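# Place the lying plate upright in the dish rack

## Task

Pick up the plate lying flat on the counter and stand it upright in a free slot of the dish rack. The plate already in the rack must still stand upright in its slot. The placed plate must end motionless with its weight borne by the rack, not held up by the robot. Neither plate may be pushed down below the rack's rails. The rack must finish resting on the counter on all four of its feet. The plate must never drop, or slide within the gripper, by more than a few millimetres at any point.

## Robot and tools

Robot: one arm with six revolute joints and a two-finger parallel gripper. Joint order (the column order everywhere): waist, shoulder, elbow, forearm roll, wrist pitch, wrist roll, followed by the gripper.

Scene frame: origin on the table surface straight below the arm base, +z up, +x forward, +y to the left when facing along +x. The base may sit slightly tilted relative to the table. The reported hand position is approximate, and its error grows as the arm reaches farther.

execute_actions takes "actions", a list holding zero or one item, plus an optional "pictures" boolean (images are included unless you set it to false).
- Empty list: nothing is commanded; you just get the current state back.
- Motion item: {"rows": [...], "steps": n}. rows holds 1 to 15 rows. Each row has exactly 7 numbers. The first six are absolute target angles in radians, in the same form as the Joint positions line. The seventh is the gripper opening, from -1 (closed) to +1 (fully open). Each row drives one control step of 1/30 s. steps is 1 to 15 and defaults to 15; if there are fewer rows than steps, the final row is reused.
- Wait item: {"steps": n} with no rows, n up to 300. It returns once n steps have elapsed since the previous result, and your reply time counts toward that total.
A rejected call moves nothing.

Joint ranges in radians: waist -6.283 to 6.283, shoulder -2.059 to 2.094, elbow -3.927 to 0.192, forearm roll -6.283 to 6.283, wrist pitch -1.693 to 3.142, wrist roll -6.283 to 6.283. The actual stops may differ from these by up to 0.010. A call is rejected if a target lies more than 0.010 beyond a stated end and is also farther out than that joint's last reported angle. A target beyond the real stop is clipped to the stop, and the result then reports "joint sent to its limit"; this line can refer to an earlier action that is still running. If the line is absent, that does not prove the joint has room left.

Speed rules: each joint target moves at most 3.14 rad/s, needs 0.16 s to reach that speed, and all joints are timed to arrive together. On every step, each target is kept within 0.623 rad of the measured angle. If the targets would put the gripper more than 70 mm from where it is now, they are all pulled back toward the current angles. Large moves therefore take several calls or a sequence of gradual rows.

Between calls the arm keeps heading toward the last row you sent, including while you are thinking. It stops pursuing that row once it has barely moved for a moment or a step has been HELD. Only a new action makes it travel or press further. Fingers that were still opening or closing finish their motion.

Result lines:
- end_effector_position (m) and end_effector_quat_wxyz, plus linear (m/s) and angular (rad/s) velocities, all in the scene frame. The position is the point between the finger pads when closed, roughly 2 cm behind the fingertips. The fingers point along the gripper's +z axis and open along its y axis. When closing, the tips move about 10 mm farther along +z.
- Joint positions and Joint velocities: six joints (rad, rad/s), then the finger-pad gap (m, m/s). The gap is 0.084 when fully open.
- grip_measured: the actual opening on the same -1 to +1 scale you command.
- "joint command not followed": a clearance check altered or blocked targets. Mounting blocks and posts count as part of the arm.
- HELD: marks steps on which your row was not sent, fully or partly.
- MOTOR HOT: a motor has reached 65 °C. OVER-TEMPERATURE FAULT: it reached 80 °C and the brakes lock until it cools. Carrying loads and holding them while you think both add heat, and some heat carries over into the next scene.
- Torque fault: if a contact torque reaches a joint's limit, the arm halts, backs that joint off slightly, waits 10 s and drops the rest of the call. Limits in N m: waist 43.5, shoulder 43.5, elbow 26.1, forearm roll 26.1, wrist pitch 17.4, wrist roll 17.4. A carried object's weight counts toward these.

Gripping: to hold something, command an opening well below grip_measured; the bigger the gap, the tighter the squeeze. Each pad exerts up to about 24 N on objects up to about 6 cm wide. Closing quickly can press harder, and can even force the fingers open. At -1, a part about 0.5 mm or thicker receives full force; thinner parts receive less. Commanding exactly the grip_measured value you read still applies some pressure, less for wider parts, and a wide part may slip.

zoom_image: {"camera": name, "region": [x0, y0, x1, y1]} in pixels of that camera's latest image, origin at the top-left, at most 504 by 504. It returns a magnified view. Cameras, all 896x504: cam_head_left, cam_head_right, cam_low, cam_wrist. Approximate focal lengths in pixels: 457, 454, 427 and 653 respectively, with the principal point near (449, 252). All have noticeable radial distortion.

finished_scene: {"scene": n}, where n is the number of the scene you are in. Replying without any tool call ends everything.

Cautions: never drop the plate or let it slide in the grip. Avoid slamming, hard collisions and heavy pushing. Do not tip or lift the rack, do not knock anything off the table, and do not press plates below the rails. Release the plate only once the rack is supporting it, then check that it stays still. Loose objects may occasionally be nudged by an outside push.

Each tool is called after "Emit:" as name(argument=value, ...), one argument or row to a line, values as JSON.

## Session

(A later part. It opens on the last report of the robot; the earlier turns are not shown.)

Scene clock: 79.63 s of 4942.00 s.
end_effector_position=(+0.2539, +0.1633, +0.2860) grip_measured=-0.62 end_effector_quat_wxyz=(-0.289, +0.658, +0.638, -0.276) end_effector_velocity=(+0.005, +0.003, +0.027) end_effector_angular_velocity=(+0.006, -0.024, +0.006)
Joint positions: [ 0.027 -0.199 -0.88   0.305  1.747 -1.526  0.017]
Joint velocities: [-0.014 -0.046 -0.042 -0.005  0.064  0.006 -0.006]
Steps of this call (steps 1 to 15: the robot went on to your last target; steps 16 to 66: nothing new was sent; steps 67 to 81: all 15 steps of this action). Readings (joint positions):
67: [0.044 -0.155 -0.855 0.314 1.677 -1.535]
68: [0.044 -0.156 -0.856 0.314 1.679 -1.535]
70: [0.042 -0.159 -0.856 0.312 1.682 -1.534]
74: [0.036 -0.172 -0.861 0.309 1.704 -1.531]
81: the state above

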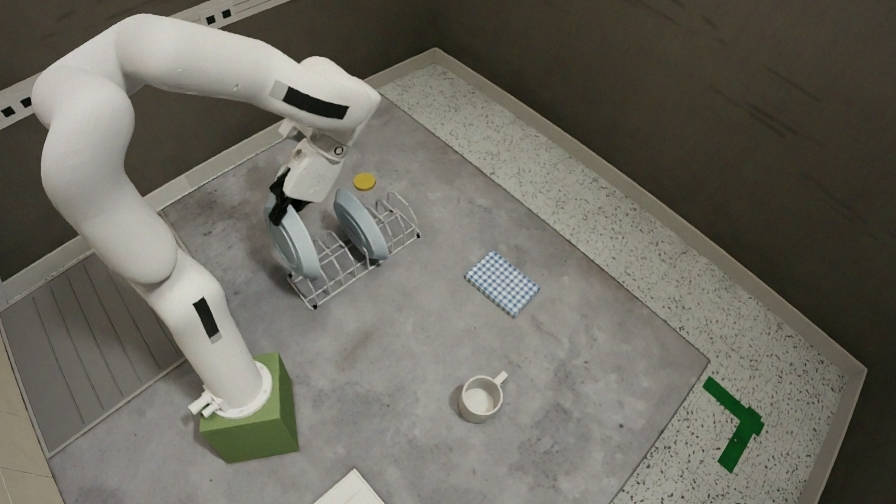

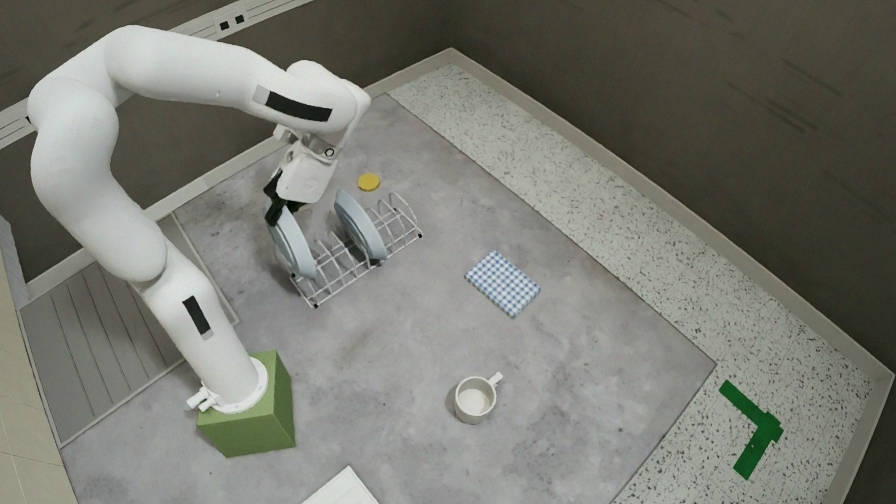

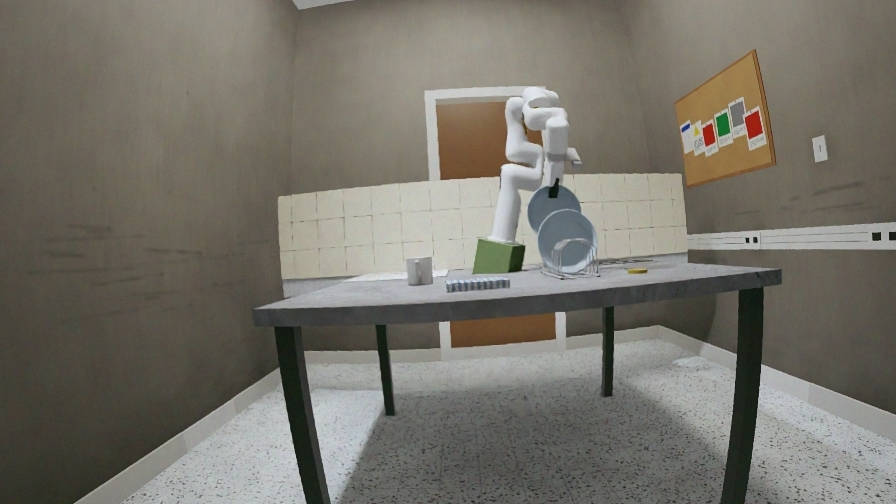

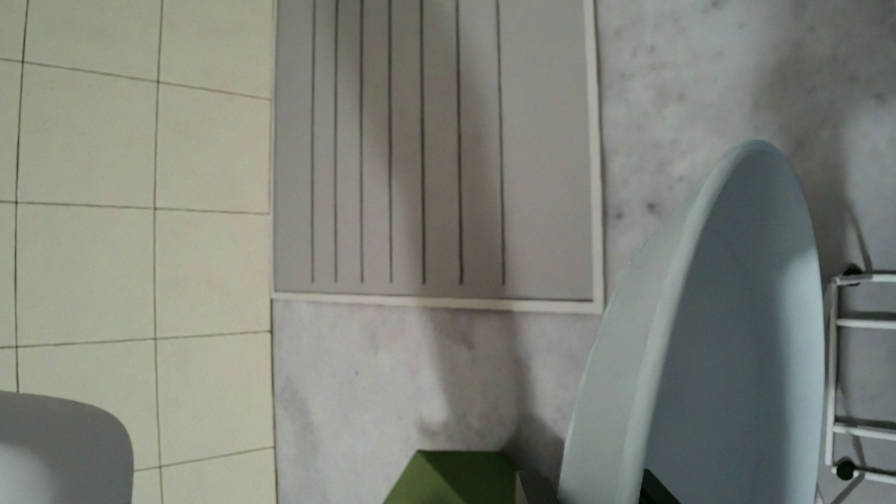

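Emit:
execute_actions(
  actions=[
    {"rows":[[0.024,-0.206,-0.886,0.304,1.759,-1.525,-1],[0.022,-0.212,-0.889,0.303,1.768,-1.524,-1],[0.02,-0.217,-0.892,0.303,1.774,-1.523,-1],[0.018,-0.222,-0.896,0.302,1.776,-1.522,-1],[0.016,-0.227,-0.899,0.301,1.774,-1.521,-1],[0.014,-0.232,-0.903,0.3,1.77,-1.52,-1],[0.014,-0.232,-0.903,0.3,1.762,-1.52,-1],[0.014,-0.232,-0.903,0.3,1.754,-1.52,-1],[0.014,-0.232,-0.903,0.3,1.746,-1.52,-1],[0.014,-0.232,-0.903,0.3,1.738,-1.52,-1],[0.014,-0.232,-0.903,0.3,1.73,-1.52,-1],[0.014,-0.232,-0.903,0.3,1.722,-1.52,-1],[0.014,-0.232,-0.903,0.3,1.713,-1.52,-1]]},
  ],
  pictures=false,
)

Emit:
execute_actions(
  actions=[
    {"steps":8},
  ],
)

Emit:
zoom_image(
  camera="cam_head_right",
  region=[260,190,400,315],
)

Scene clock: 88.93 s of 4942.00 s.
end_effector_position=(+0.2717, +0.1635, +0.2951) grip_measured=-0.73 end_effector_quat_wxyz=(-0.262, +0.670, +0.649, -0.248) end_effector_velocity=(+0.035, +0.001, -0.013) end_effector_angular_velocity=(+0.002, -0.141, -0.005)
Joint positions: [ 0.014 -0.231 -0.902  0.3    1.719 -1.52   0.012]
Joint velocities: [-0.001  0.001 -0.009  0.    -0.133  0.     0.   ]
Steps of this call (steps 1 to 15: the robot went on to your last target; steps 16 to 100: nothing new was sent; then 5.47 s passed at rest; steps 101 to 115: all 15 steps of this action). Readings (joint positions):
101: [0.026 -0.201 -0.882 0.305 1.750 -1.526]
102: [0.025 -0.202 -0.883 0.305 1.753 -1.526]
104: [0.023 -0.209 -0.885 0.303 1.767 -1.524]
108: [0.015 -0.229 -0.901 0.301 1.769 -1.521]
115: the state above

Scene clock: 89.20 s of 4942.00 s.
end_effector_position=(+0.2732, +0.1636, +0.2947) grip_measured=-0.73 end_effector_quat_wxyz=(-0.260, +0.671, +0.649, -0.246) end_effector_velocity=(+0.000, +0.000, +0.000) end_effector_angular_velocity=(+0.001, -0.002, +0.001)
Joint positions: [ 0.014 -0.232 -0.903  0.3    1.713 -1.52   0.012]
Joint velocities: [ 0.001 -0.001 -0.001  0.     0.     0.     0.   ]
Steps of this call (steps 1 to 8: the robot went on to your last target). Readings (joint positions):
1: [0.014 -0.231 -0.903 0.300 1.715 -1.520]
2: [0.014 -0.232 -0.903 0.300 1.714 -1.520]
4: [0.014 -0.232 -0.903 0.300 1.713 -1.520]
8: the state above

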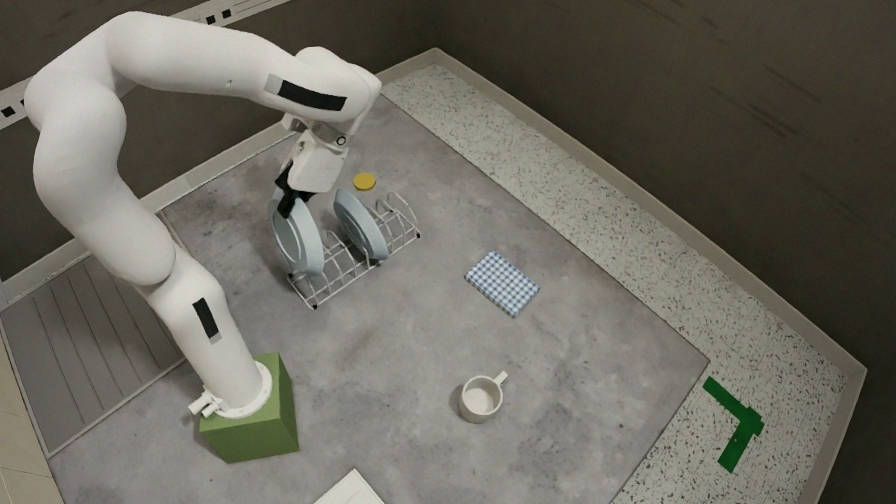

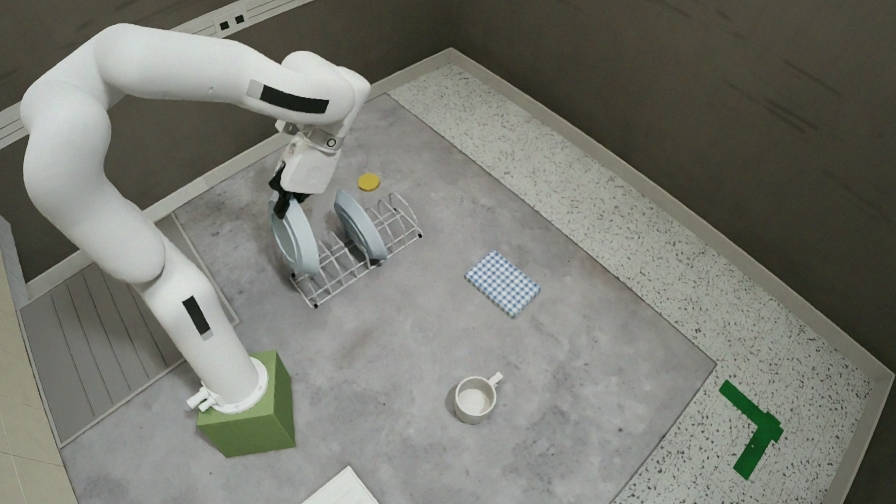

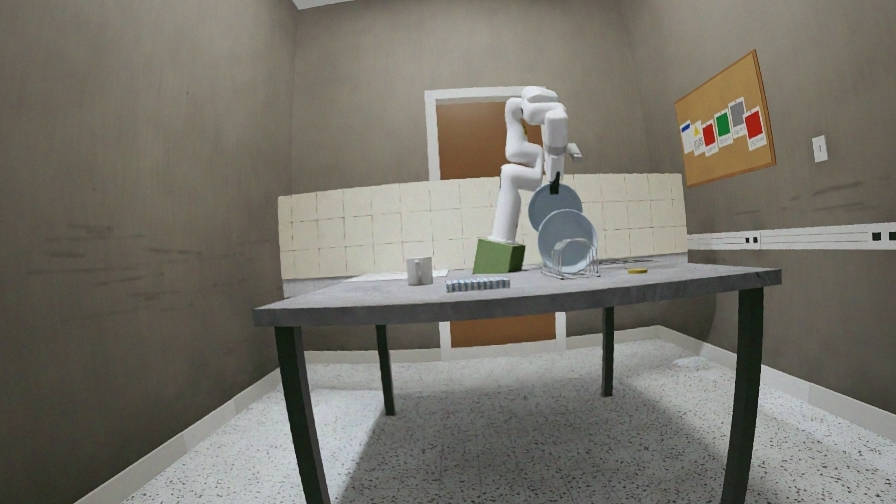

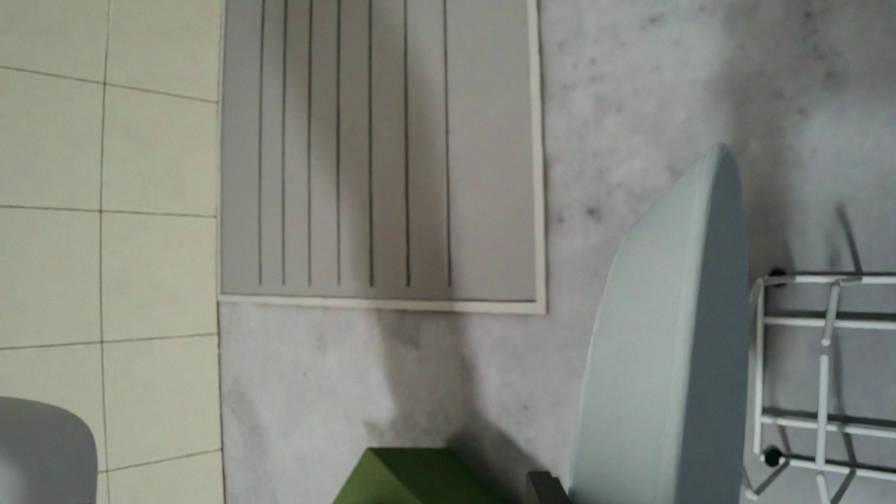

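Region (260, 190, 400, 315) of cam_head_right's 896x504 image, scaled by 3.600, with more detail than that image has; it fills the top 450 rows of this view, and the rest is white.

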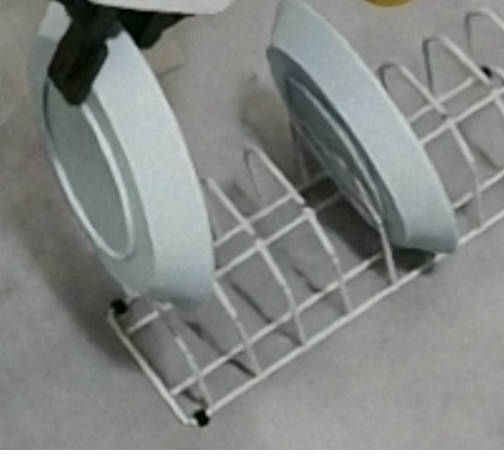

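Emit:
execute_actions(
  actions=[
    {"rows":[[0.014,-0.24,-0.896,0.3,1.703,-1.52,-1],[0.014,-0.248,-0.89,0.3,1.693,-1.52,-1],[0.014,-0.257,-0.883,0.3,1.683,-1.52,-1],[0.015,-0.265,-0.876,0.3,1.674,-1.52,-1],[0.015,-0.273,-0.869,0.3,1.664,-1.52,-1],[0.016,-0.281,-0.863,0.3,1.654,-1.52,-1],[0.016,-0.289,-0.856,0.3,1.644,-1.52,-1],[0.017,-0.298,-0.849,0.3,1.634,-1.52,-1],[0.017,-0.306,-0.842,0.3,1.624,-1.52,-1],[0.018,-0.314,-0.836,0.3,1.614,-1.52,-1],[0.018,-0.322,-0.829,0.3,1.604,-1.52,-1],[0.019,-0.33,-0.822,0.3,1.595,-1.52,-1],[0.019,-0.339,-0.815,0.3,1.585,-1.52,-1],[0.02,-0.347,-0.809,0.3,1.575,-1.52,-1],[0.02,-0.355,-0.802,0.3,1.565,-1.52,-1]]},
  ],
  pictures=false,
)

Emit:
execute_actions(
  actions=[
    {"steps":20},
  ],
)

Emit:
zoom_image(
  camera="cam_head_right",
  region=[260,190,400,315],
)

Scene clock: 97.07 s of 4942.00 s.
end_effector_position=(+0.2799, +0.1629, +0.2892) grip_measured=-0.73 end_effector_quat_wxyz=(-0.215, +0.685, +0.668, -0.197) end_effector_velocity=(+0.007, -0.001, -0.008) end_effector_angular_velocity=(+0.014, -0.296, +0.014)
Joint positions: [ 0.019 -0.336 -0.818  0.3    1.589 -1.52   0.012]
Joint velocities: [ 0.018 -0.249  0.203  0.001 -0.256 -0.     0.002]
Steps of this call (steps 1 to 15: the robot went on to your last target; steps 16 to 100: nothing new was sent; then 4.03 s passed at rest; steps 101 to 115: all 15 steps of this action). Readings (joint positions):
101: [0.014 -0.232 -0.903 0.300 1.713 -1.520]
102: [0.014 -0.234 -0.901 0.300 1.709 -1.520]
104: [0.014 -0.246 -0.891 0.300 1.695 -1.520]
108: [0.016 -0.278 -0.865 0.300 1.658 -1.520]
115: the state above

Scene clock: 97.73 s of 4942.00 s.
end_effector_position=(+0.2815, +0.1627, +0.2882) grip_measured=-0.71 end_effector_quat_wxyz=(-0.206, +0.687, +0.671, -0.187) end_effector_velocity=(+0.000, +0.000, +0.000) end_effector_angular_velocity=(+0.000, -0.002, -0.000)
Joint positions: [ 0.02  -0.355 -0.802  0.3    1.565 -1.52   0.013]
Joint velocities: [-0.    -0.     0.     0.    -0.001 -0.     0.   ]
Steps of this call (steps 1 to 20: the robot went on to your last target). Readings (joint positions):
1: [0.020 -0.344 -0.811 0.300 1.581 -1.520]
2: [0.020 -0.350 -0.805 0.300 1.575 -1.520]
4: [0.020 -0.355 -0.801 0.300 1.569 -1.520]
8: [0.020 -0.354 -0.801 0.300 1.567 -1.520]
20: the state above

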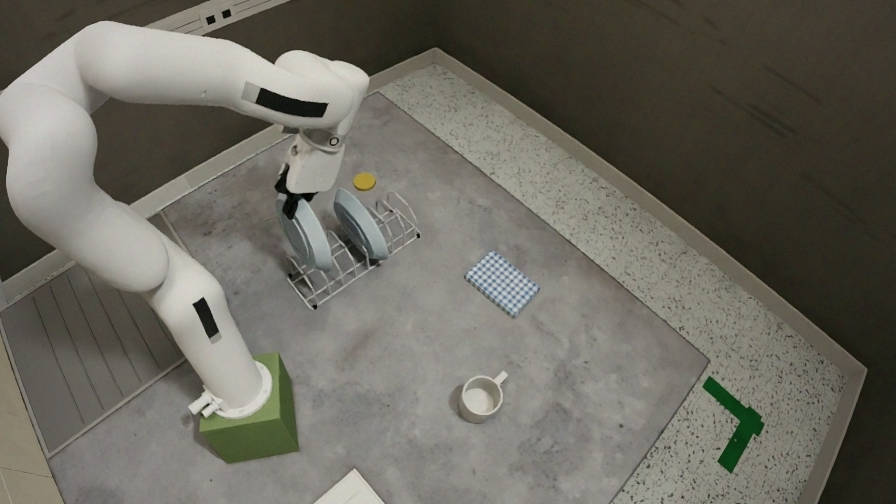

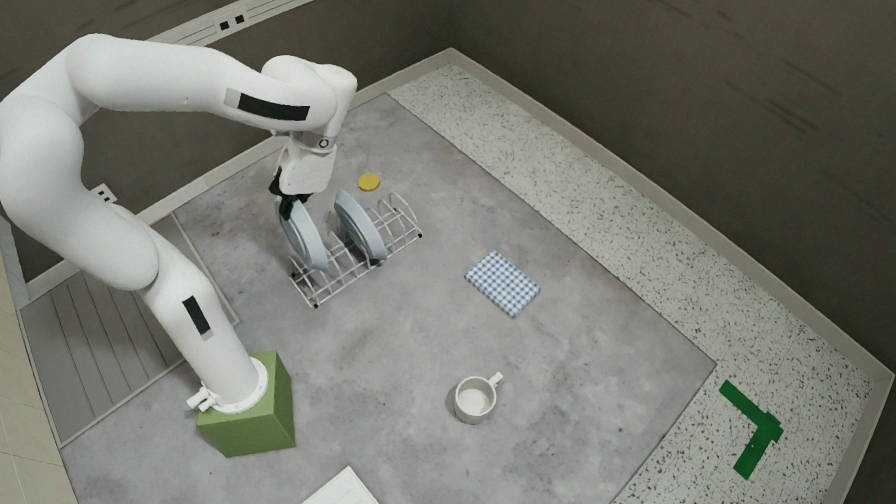

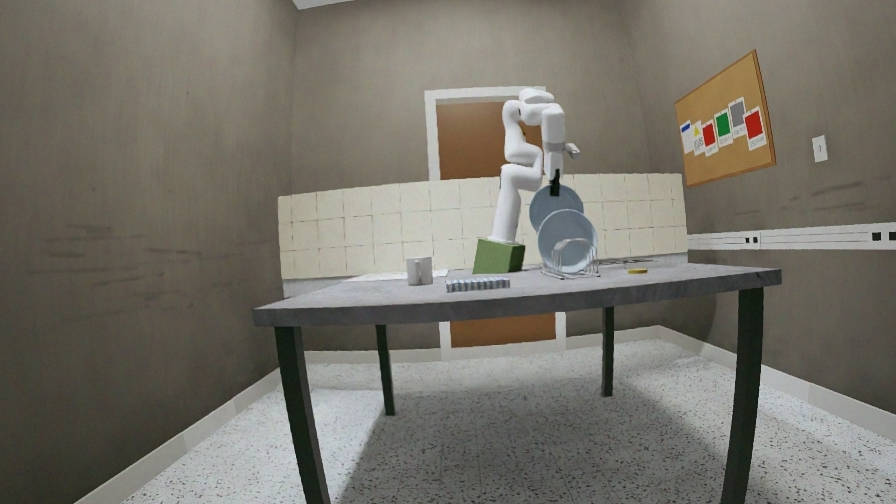

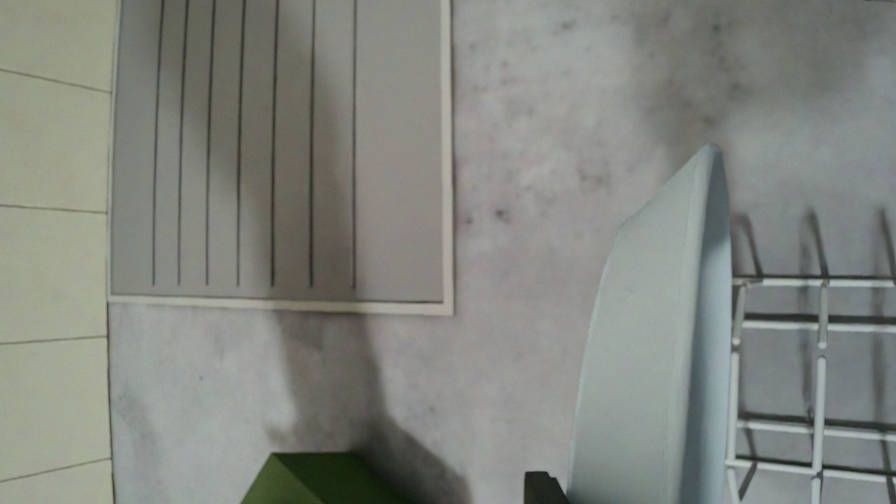

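Region (260, 190, 400, 315) of cam_head_right's 896x504 image, scaled by 3.600, with more detail than that image has; it fills the top 450 rows of this view, and the rest is white.

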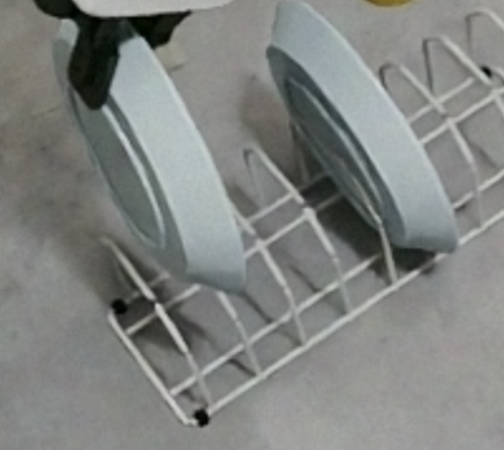

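Emit:
execute_actions(
  actions=[
    {"rows":[[0.02,-0.359,-0.799,0.3,1.566,-1.52,-1],[0.02,-0.363,-0.795,0.3,1.566,-1.52,-1],[0.021,-0.365,-0.792,0.3,1.564,-1.52,-1],[0.022,-0.364,-0.789,0.301,1.56,-1.521,-1],[0.023,-0.362,-0.787,0.301,1.555,-1.521,-1],[0.024,-0.36,-0.785,0.302,1.551,-1.522,-1],[0.025,-0.358,-0.782,0.302,1.546,-1.523,-1],[0.026,-0.357,-0.779,0.303,1.542,-1.523,-1],[0.027,-0.355,-0.777,0.303,1.537,-1.524,-1],[0.028,-0.353,-0.774,0.304,1.533,-1.525,-1],[0.029,-0.351,-0.772,0.304,1.528,-1.525,-1],[0.03,-0.349,-0.769,0.305,1.524,-1.526,-1],[0.031,-0.347,-0.767,0.305,1.519,-1.527,-1],[0.032,-0.345,-0.764,0.306,1.515,-1.527,-1]]},
  ],
  pictures=false,
)

Emit:
execute_actions(
  actions=[
    {"steps":6},
  ],
)

Emit:
zoom_image(
  camera="cam_head_right",
  region=[260,190,400,315],
)

Scene clock: 107.13 s of 4942.00 s.
end_effector_position=(+0.2786, +0.1623, +0.2741) grip_measured=-0.72 end_effector_quat_wxyz=(-0.206, +0.686, +0.672, -0.186) end_effector_velocity=(-0.005, -0.001, -0.040) end_effector_angular_velocity=(+0.002, +0.015, -0.005)
Joint positions: [ 0.031 -0.347 -0.767  0.305  1.521 -1.527  0.013]
Joint velocities: [ 0.026  0.055  0.071  0.017 -0.112 -0.012 -0.001]
Steps of this call (steps 1 to 15: the robot went on to your last target; steps 16 to 100: nothing new was sent; then 5.57 s passed at rest; steps 101 to 115: all 15 steps of this action). Readings (joint positions):
101: [0.020 -0.355 -0.802 0.300 1.565 -1.520]
102: [0.020 -0.356 -0.801 0.300 1.565 -1.520]
104: [0.020 -0.361 -0.796 0.300 1.565 -1.520]
108: [0.024 -0.361 -0.786 0.302 1.552 -1.522]
115: the state above

Scene clock: 107.33 s of 4942.00 s.
end_effector_position=(+0.2785, +0.1623, +0.2722) grip_measured=-0.72 end_effector_quat_wxyz=(-0.206, +0.686, +0.672, -0.186) end_effector_velocity=(+0.000, -0.000, +0.000) end_effector_angular_velocity=(-0.000, -0.001, -0.000)
Joint positions: [ 0.032 -0.345 -0.764  0.306  1.515 -1.527  0.013]
Joint velocities: [-0.    -0.001  0.    -0.    -0.001  0.001  0.   ]
Steps of this call (steps 1 to 6: the robot went on to your last target). Readings (joint positions):
1: [0.032 -0.346 -0.765 0.306 1.518 -1.527]
2: [0.032 -0.345 -0.764 0.306 1.516 -1.527]
4: [0.032 -0.345 -0.764 0.306 1.515 -1.527]
6: the state above

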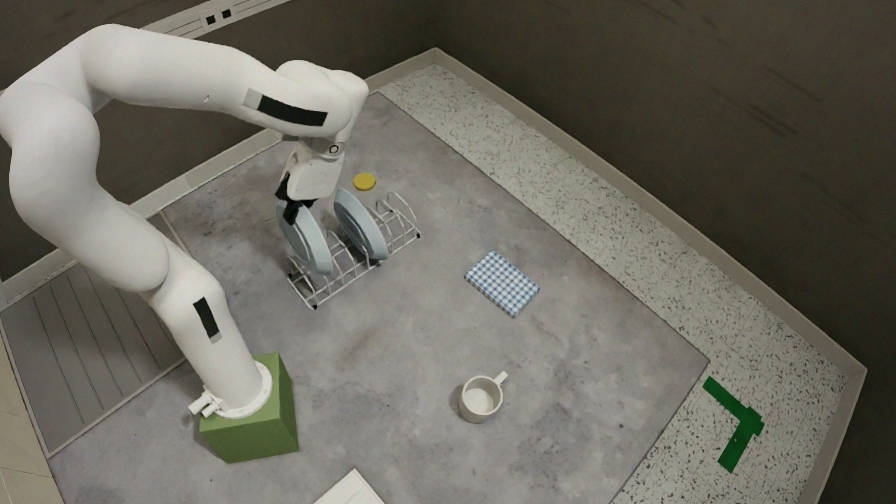

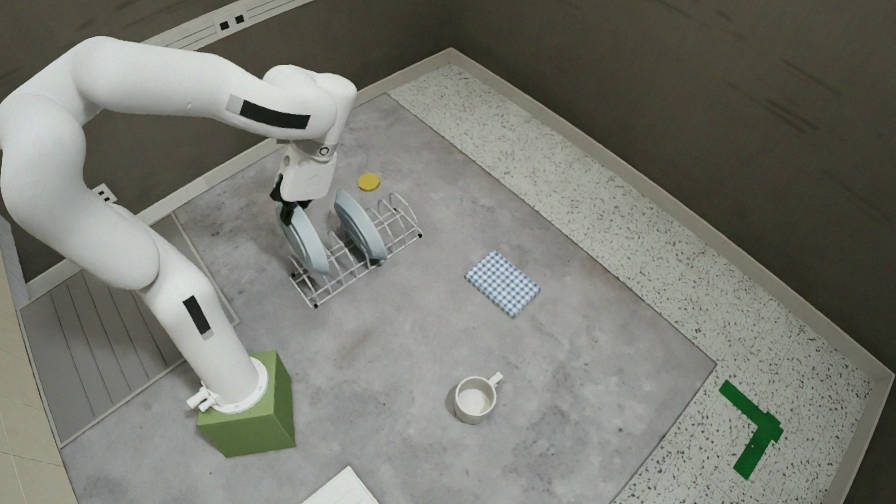

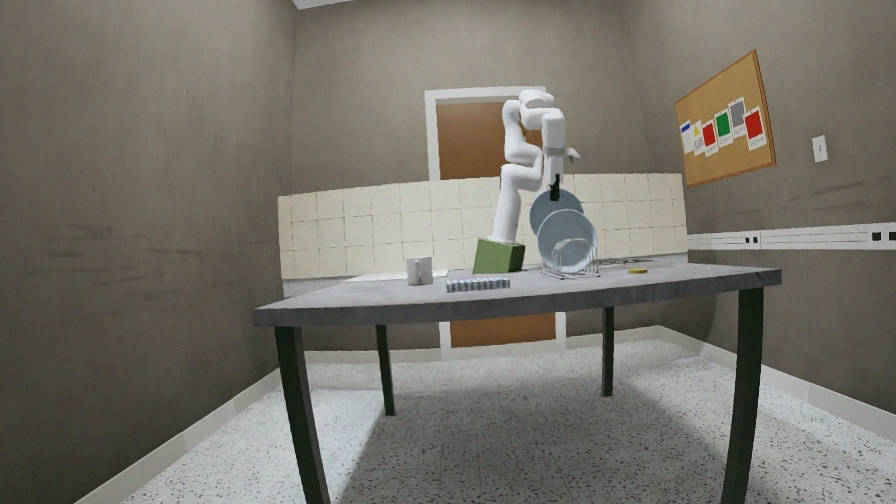

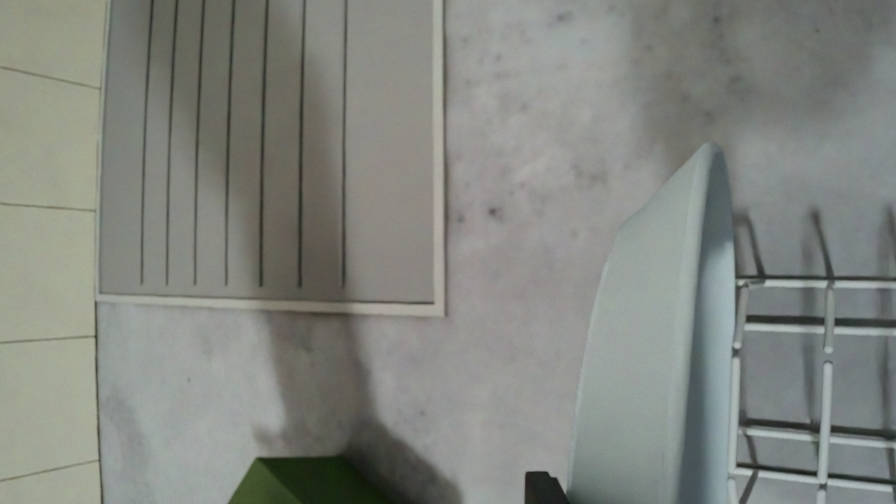

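Region (260, 190, 400, 315) of cam_head_right's 896x504 image, scaled by 3.600, with more detail than that image has; it fills the top 450 rows of this view, and the rest is white.

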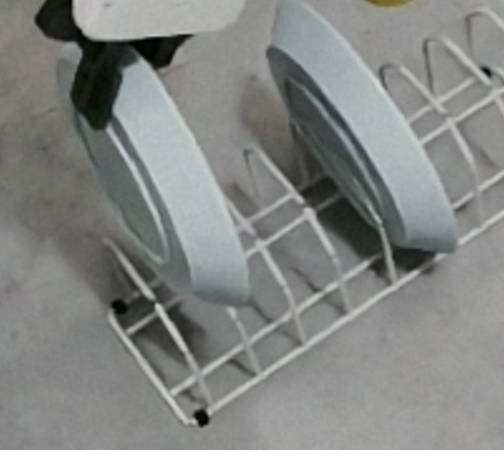

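Emit:
execute_actions(
  actions=[
    {"rows":[[0.033,-0.343,-0.761,0.307,1.51,-1.528,-1],[0.034,-0.341,-0.759,0.307,1.506,-1.528,-1],[0.035,-0.339,-0.756,0.308,1.501,-1.529,-1],[0.036,-0.337,-0.754,0.308,1.496,-1.53,-1],[0.037,-0.335,-0.751,0.309,1.492,-1.53,-1],[0.038,-0.333,-0.748,0.31,1.487,-1.531,-1],[0.039,-0.331,-0.746,0.31,1.482,-1.532,-1],[0.041,-0.328,-0.743,0.311,1.478,-1.532,-1],[0.042,-0.326,-0.741,0.311,1.473,-1.533,-1],[0.043,-0.324,-0.738,0.312,1.468,-1.534,-1],[0.044,-0.322,-0.735,0.313,1.464,-1.534,-1],[0.045,-0.32,-0.733,0.313,1.459,-1.535,-1],[0.046,-0.318,-0.73,0.314,1.454,-1.536,-1],[0.047,-0.316,-0.728,0.314,1.45,-1.536,-1],[0.048,-0.314,-0.725,0.315,1.445,-1.537,-1]]},
  ],
)

Emit:
zoom_image(
  camera="cam_head_right",
  region=[260,190,400,315],
)

Scene clock: 111.30 s of 4942.00 s.
end_effector_position=(+0.2770, +0.1618, +0.2528) grip_measured=-0.72 end_effector_quat_wxyz=(-0.207, +0.686, +0.672, -0.186) end_effector_velocity=(-0.004, -0.002, -0.043) end_effector_angular_velocity=(-0.002, -0.001, +0.002)
Joint positions: [ 0.046 -0.319 -0.731  0.314  1.456 -1.535  0.012]
Joint velocities: [ 0.03   0.06   0.073  0.014 -0.135 -0.017 -0.   ]
Steps of this call (steps 1 to 15: the robot went on to your last target; steps 16 to 100: nothing new was sent; then 0.13 s passed at rest; steps 101 to 115: all 15 steps of this action). Readings (joint positions):
101: [0.032 -0.345 -0.764 0.306 1.515 -1.527]
102: [0.032 -0.345 -0.763 0.306 1.513 -1.527]
104: [0.034 -0.342 -0.760 0.307 1.507 -1.528]
108: [0.038 -0.334 -0.749 0.309 1.488 -1.531]
115: the state above

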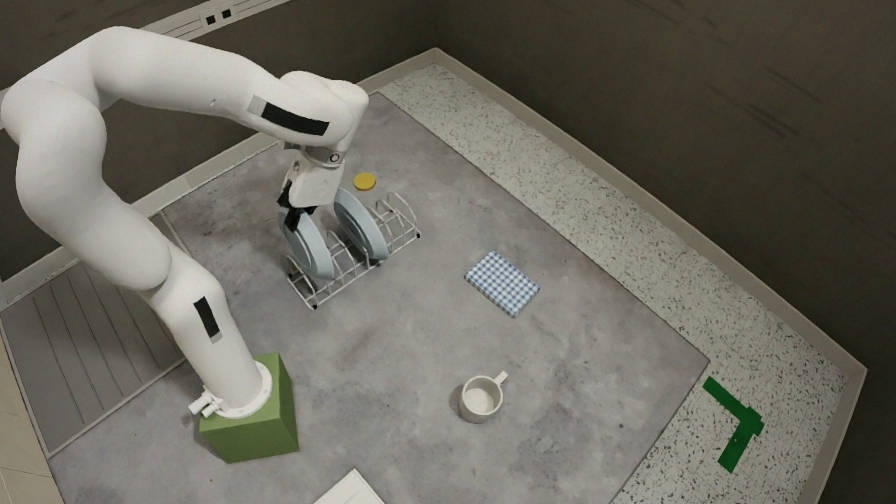

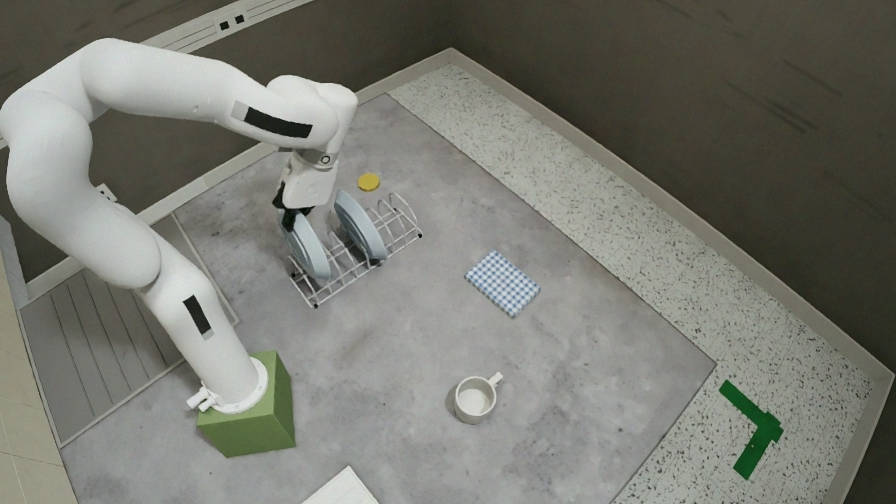

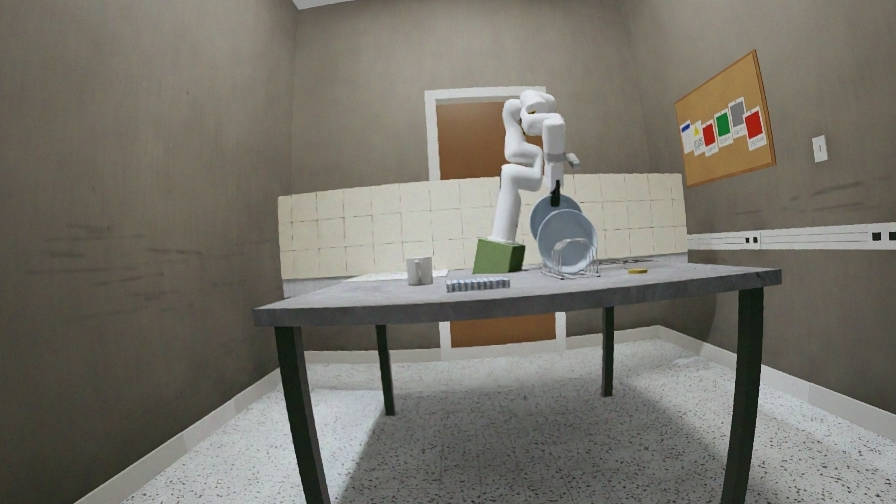

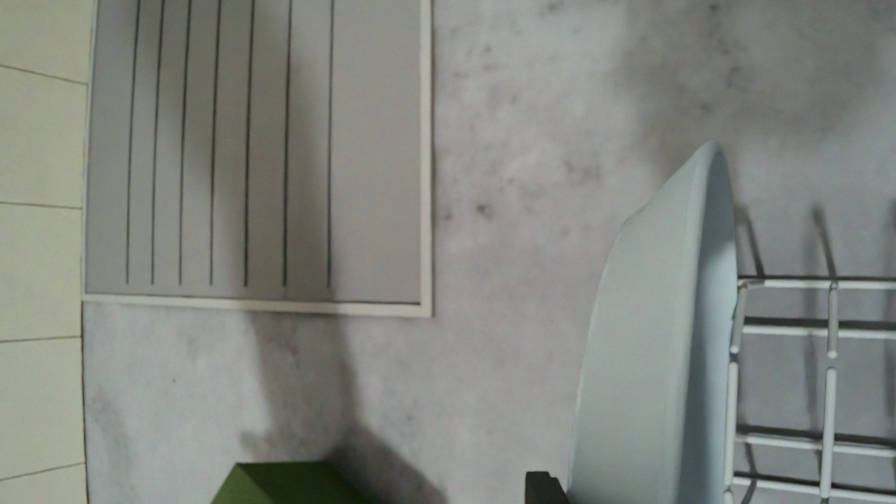

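Region (260, 190, 400, 315) of cam_head_right's 896x504 image, scaled by 3.600, with more detail than that image has; it fills the top 450 rows of this view, and the rest is white.

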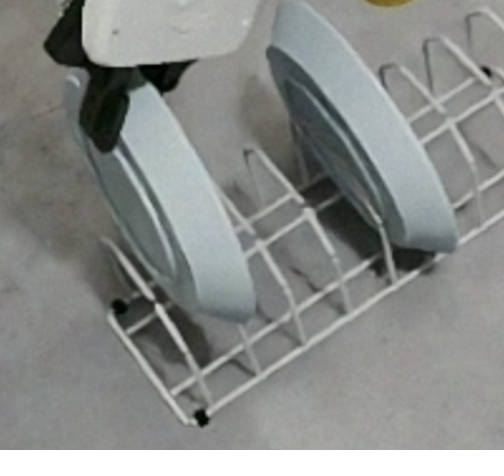

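Going well. Down to z≈.223.

Emit:
execute_actions(
  actions=[
    {"rows":[[0.049,-0.311,-0.723,0.316,1.44,-1.538,-1],[0.05,-0.308,-0.72,0.316,1.434,-1.538,-1],[0.052,-0.305,-0.718,0.317,1.429,-1.539,-1],[0.053,-0.302,-0.715,0.317,1.423,-1.54,-1],[0.054,-0.3,-0.713,0.318,1.418,-1.541,-1],[0.055,-0.297,-0.71,0.319,1.412,-1.541,-1],[0.056,-0.294,-0.708,0.319,1.407,-1.542,-1],[0.058,-0.291,-0.706,0.32,1.402,-1.543,-1],[0.059,-0.288,-0.703,0.321,1.396,-1.544,-1],[0.06,-0.285,-0.701,0.321,1.391,-1.544,-1],[0.061,-0.282,-0.698,0.322,1.385,-1.545,-1],[0.062,-0.28,-0.696,0.322,1.38,-1.546,-1],[0.064,-0.277,-0.694,0.323,1.375,-1.547,-1],[0.065,-0.274,-0.691,0.324,1.369,-1.547,-1],[0.066,-0.271,-0.689,0.324,1.364,-1.548,-1]]},
  ],
)

Emit:
zoom_image(
  camera="cam_head_right",
  region=[260,190,400,315],
)

Scene clock: 114.20 s of 4942.00 s.
end_effector_position=(+0.2756, +0.1606, +0.2275) grip_measured=-0.72 end_effector_quat_wxyz=(-0.206, +0.685, +0.673, -0.186) end_effector_velocity=(-0.001, -0.001, -0.049) end_effector_angular_velocity=(-0.003, -0.011, +0.003)
Joint positions: [ 0.063 -0.277 -0.694  0.323  1.376 -1.546  0.012]
Joint velocities: [ 0.039  0.082  0.066  0.021 -0.162 -0.018  0.   ]
Steps of this call (steps 1 to 30: the robot went on to your last target; steps 31 to 72: nothing new was sent; steps 73 to 87: all 15 steps of this action). Readings (joint positions):
73: [0.048 -0.314 -0.725 0.315 1.445 -1.537]
74: [0.048 -0.313 -0.725 0.315 1.443 -1.537]
76: [0.050 -0.309 -0.722 0.316 1.435 -1.538]
80: [0.055 -0.298 -0.712 0.318 1.414 -1.541]
87: the state above

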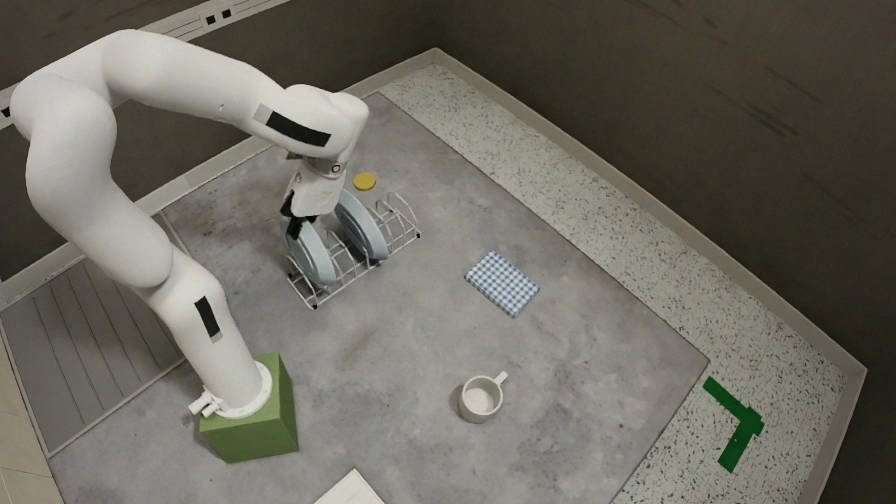

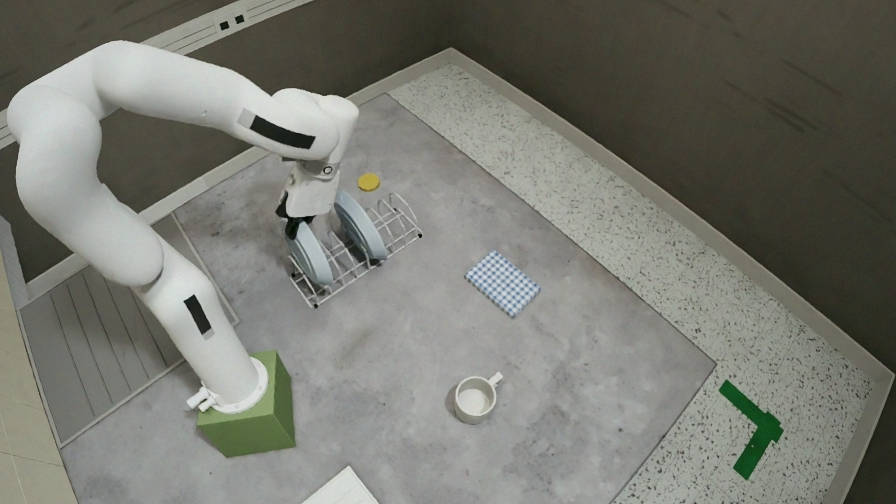

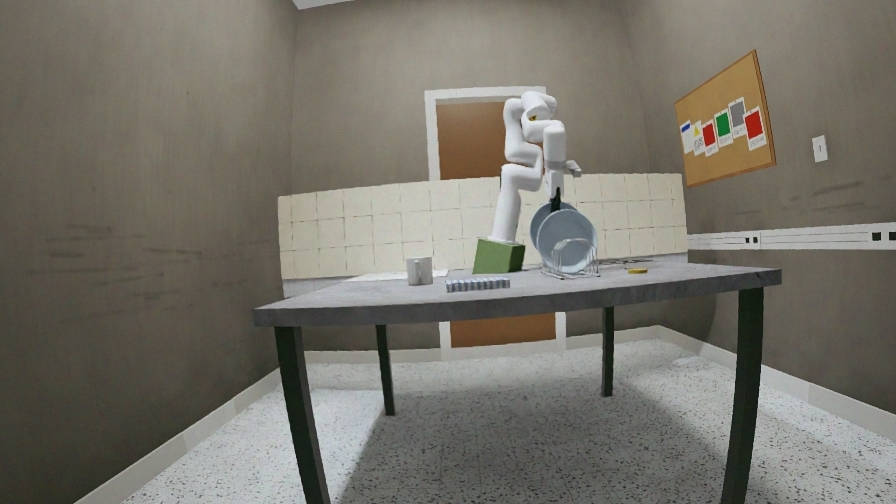

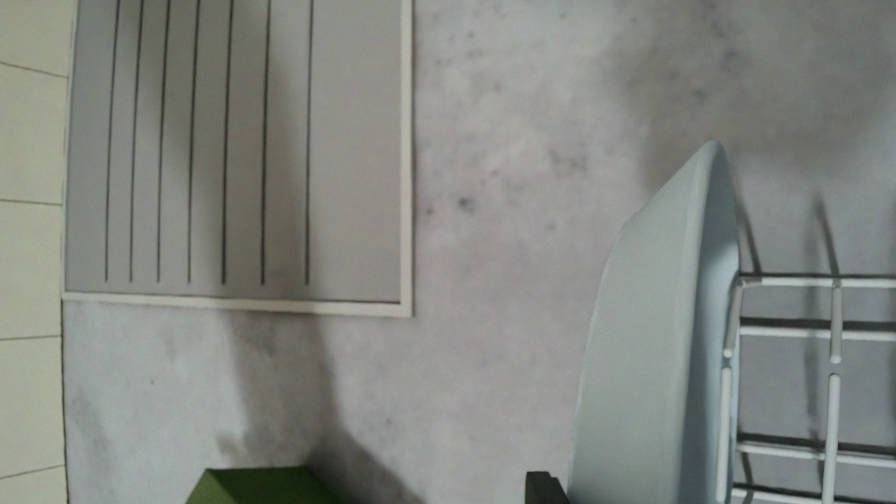

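Region (260, 190, 400, 315) of cam_head_right's 896x504 image, scaled by 3.600, with more detail than that image has; it fills the top 450 rows of this view, and the rest is white.

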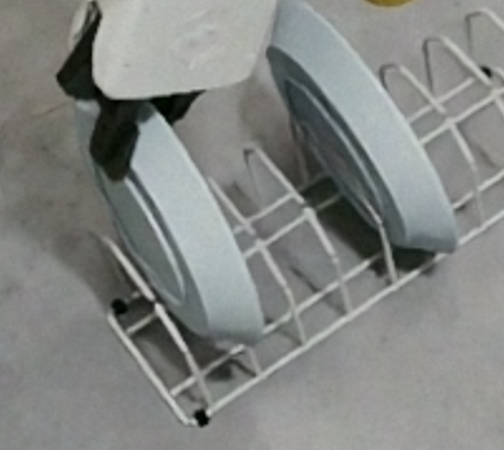

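Emit:
execute_actions(
  actions=[
    {"rows":[[0.067,-0.269,-0.687,0.324,1.36,-1.548,-1],[0.068,-0.267,-0.686,0.325,1.356,-1.549,-1],[0.069,-0.265,-0.684,0.325,1.353,-1.55,-1],[0.069,-0.263,-0.682,0.326,1.349,-1.55,-1],[0.07,-0.261,-0.681,0.326,1.345,-1.551,-1],[0.071,-0.259,-0.679,0.327,1.341,-1.551,-1],[0.072,-0.257,-0.677,0.327,1.338,-1.552,-1],[0.073,-0.255,-0.675,0.328,1.334,-1.552,-1],[0.074,-0.253,-0.674,0.328,1.33,-1.553,-1],[0.074,-0.251,-0.672,0.329,1.326,-1.553,-1],[0.075,-0.249,-0.67,0.329,1.323,-1.554,-1],[0.076,-0.247,-0.669,0.33,1.319,-1.554,-1],[0.077,-0.245,-0.667,0.33,1.315,-1.555,-1]]},
  ],
  pictures=false,
)

Emit:
execute_actions(
  actions=[
    {"steps":8},
  ],
  pictures=false,
)

Scene clock: 118.63 s of 4942.00 s.
end_effector_position=(+0.2737, +0.1592, +0.2092) grip_measured=-0.73 end_effector_quat_wxyz=(-0.205, +0.685, +0.673, -0.187) end_effector_velocity=(-0.006, -0.002, -0.020) end_effector_angular_velocity=(-0.004, +0.012, +0.003)
Joint positions: [ 0.076 -0.246 -0.668  0.33   1.317 -1.555  0.012]
Joint velocities: [ 0.015  0.035  0.032  0.007 -0.055 -0.01  -0.001]
Steps of this call (steps 1 to 30: the robot went on to your last target; steps 31 to 118: nothing new was sent; steps 119 to 133: all 15 steps of this action). Readings (joint positions):
119: [0.066 -0.271 -0.689 0.324 1.364 -1.548]
120: [0.066 -0.271 -0.689 0.324 1.363 -1.548]
122: [0.068 -0.268 -0.687 0.325 1.357 -1.549]
126: [0.071 -0.259 -0.679 0.327 1.342 -1.551]
133: the state above

Scene clock: 118.90 s of 4942.00 s.
end_effector_position=(+0.2738, +0.1592, +0.2086) grip_measured=-0.73 end_effector_quat_wxyz=(-0.205, +0.685, +0.674, -0.187) end_effector_velocity=(+0.000, -0.000, +0.000) end_effector_angular_velocity=(-0.000, +0.000, +0.001)
Joint positions: [ 0.077 -0.245 -0.667  0.33   1.315 -1.555  0.012]
Joint velocities: [ 0.     0.    -0.001 -0.001  0.001  0.    -0.   ]
Steps of this call (steps 1 to 8: the robot went on to your last target). Readings (joint positions):
1: [0.077 -0.245 -0.667 0.330 1.316 -1.555]
2: [0.077 -0.245 -0.667 0.330 1.315 -1.555]
4: [0.077 -0.245 -0.667 0.330 1.315 -1.555]
8: the state above


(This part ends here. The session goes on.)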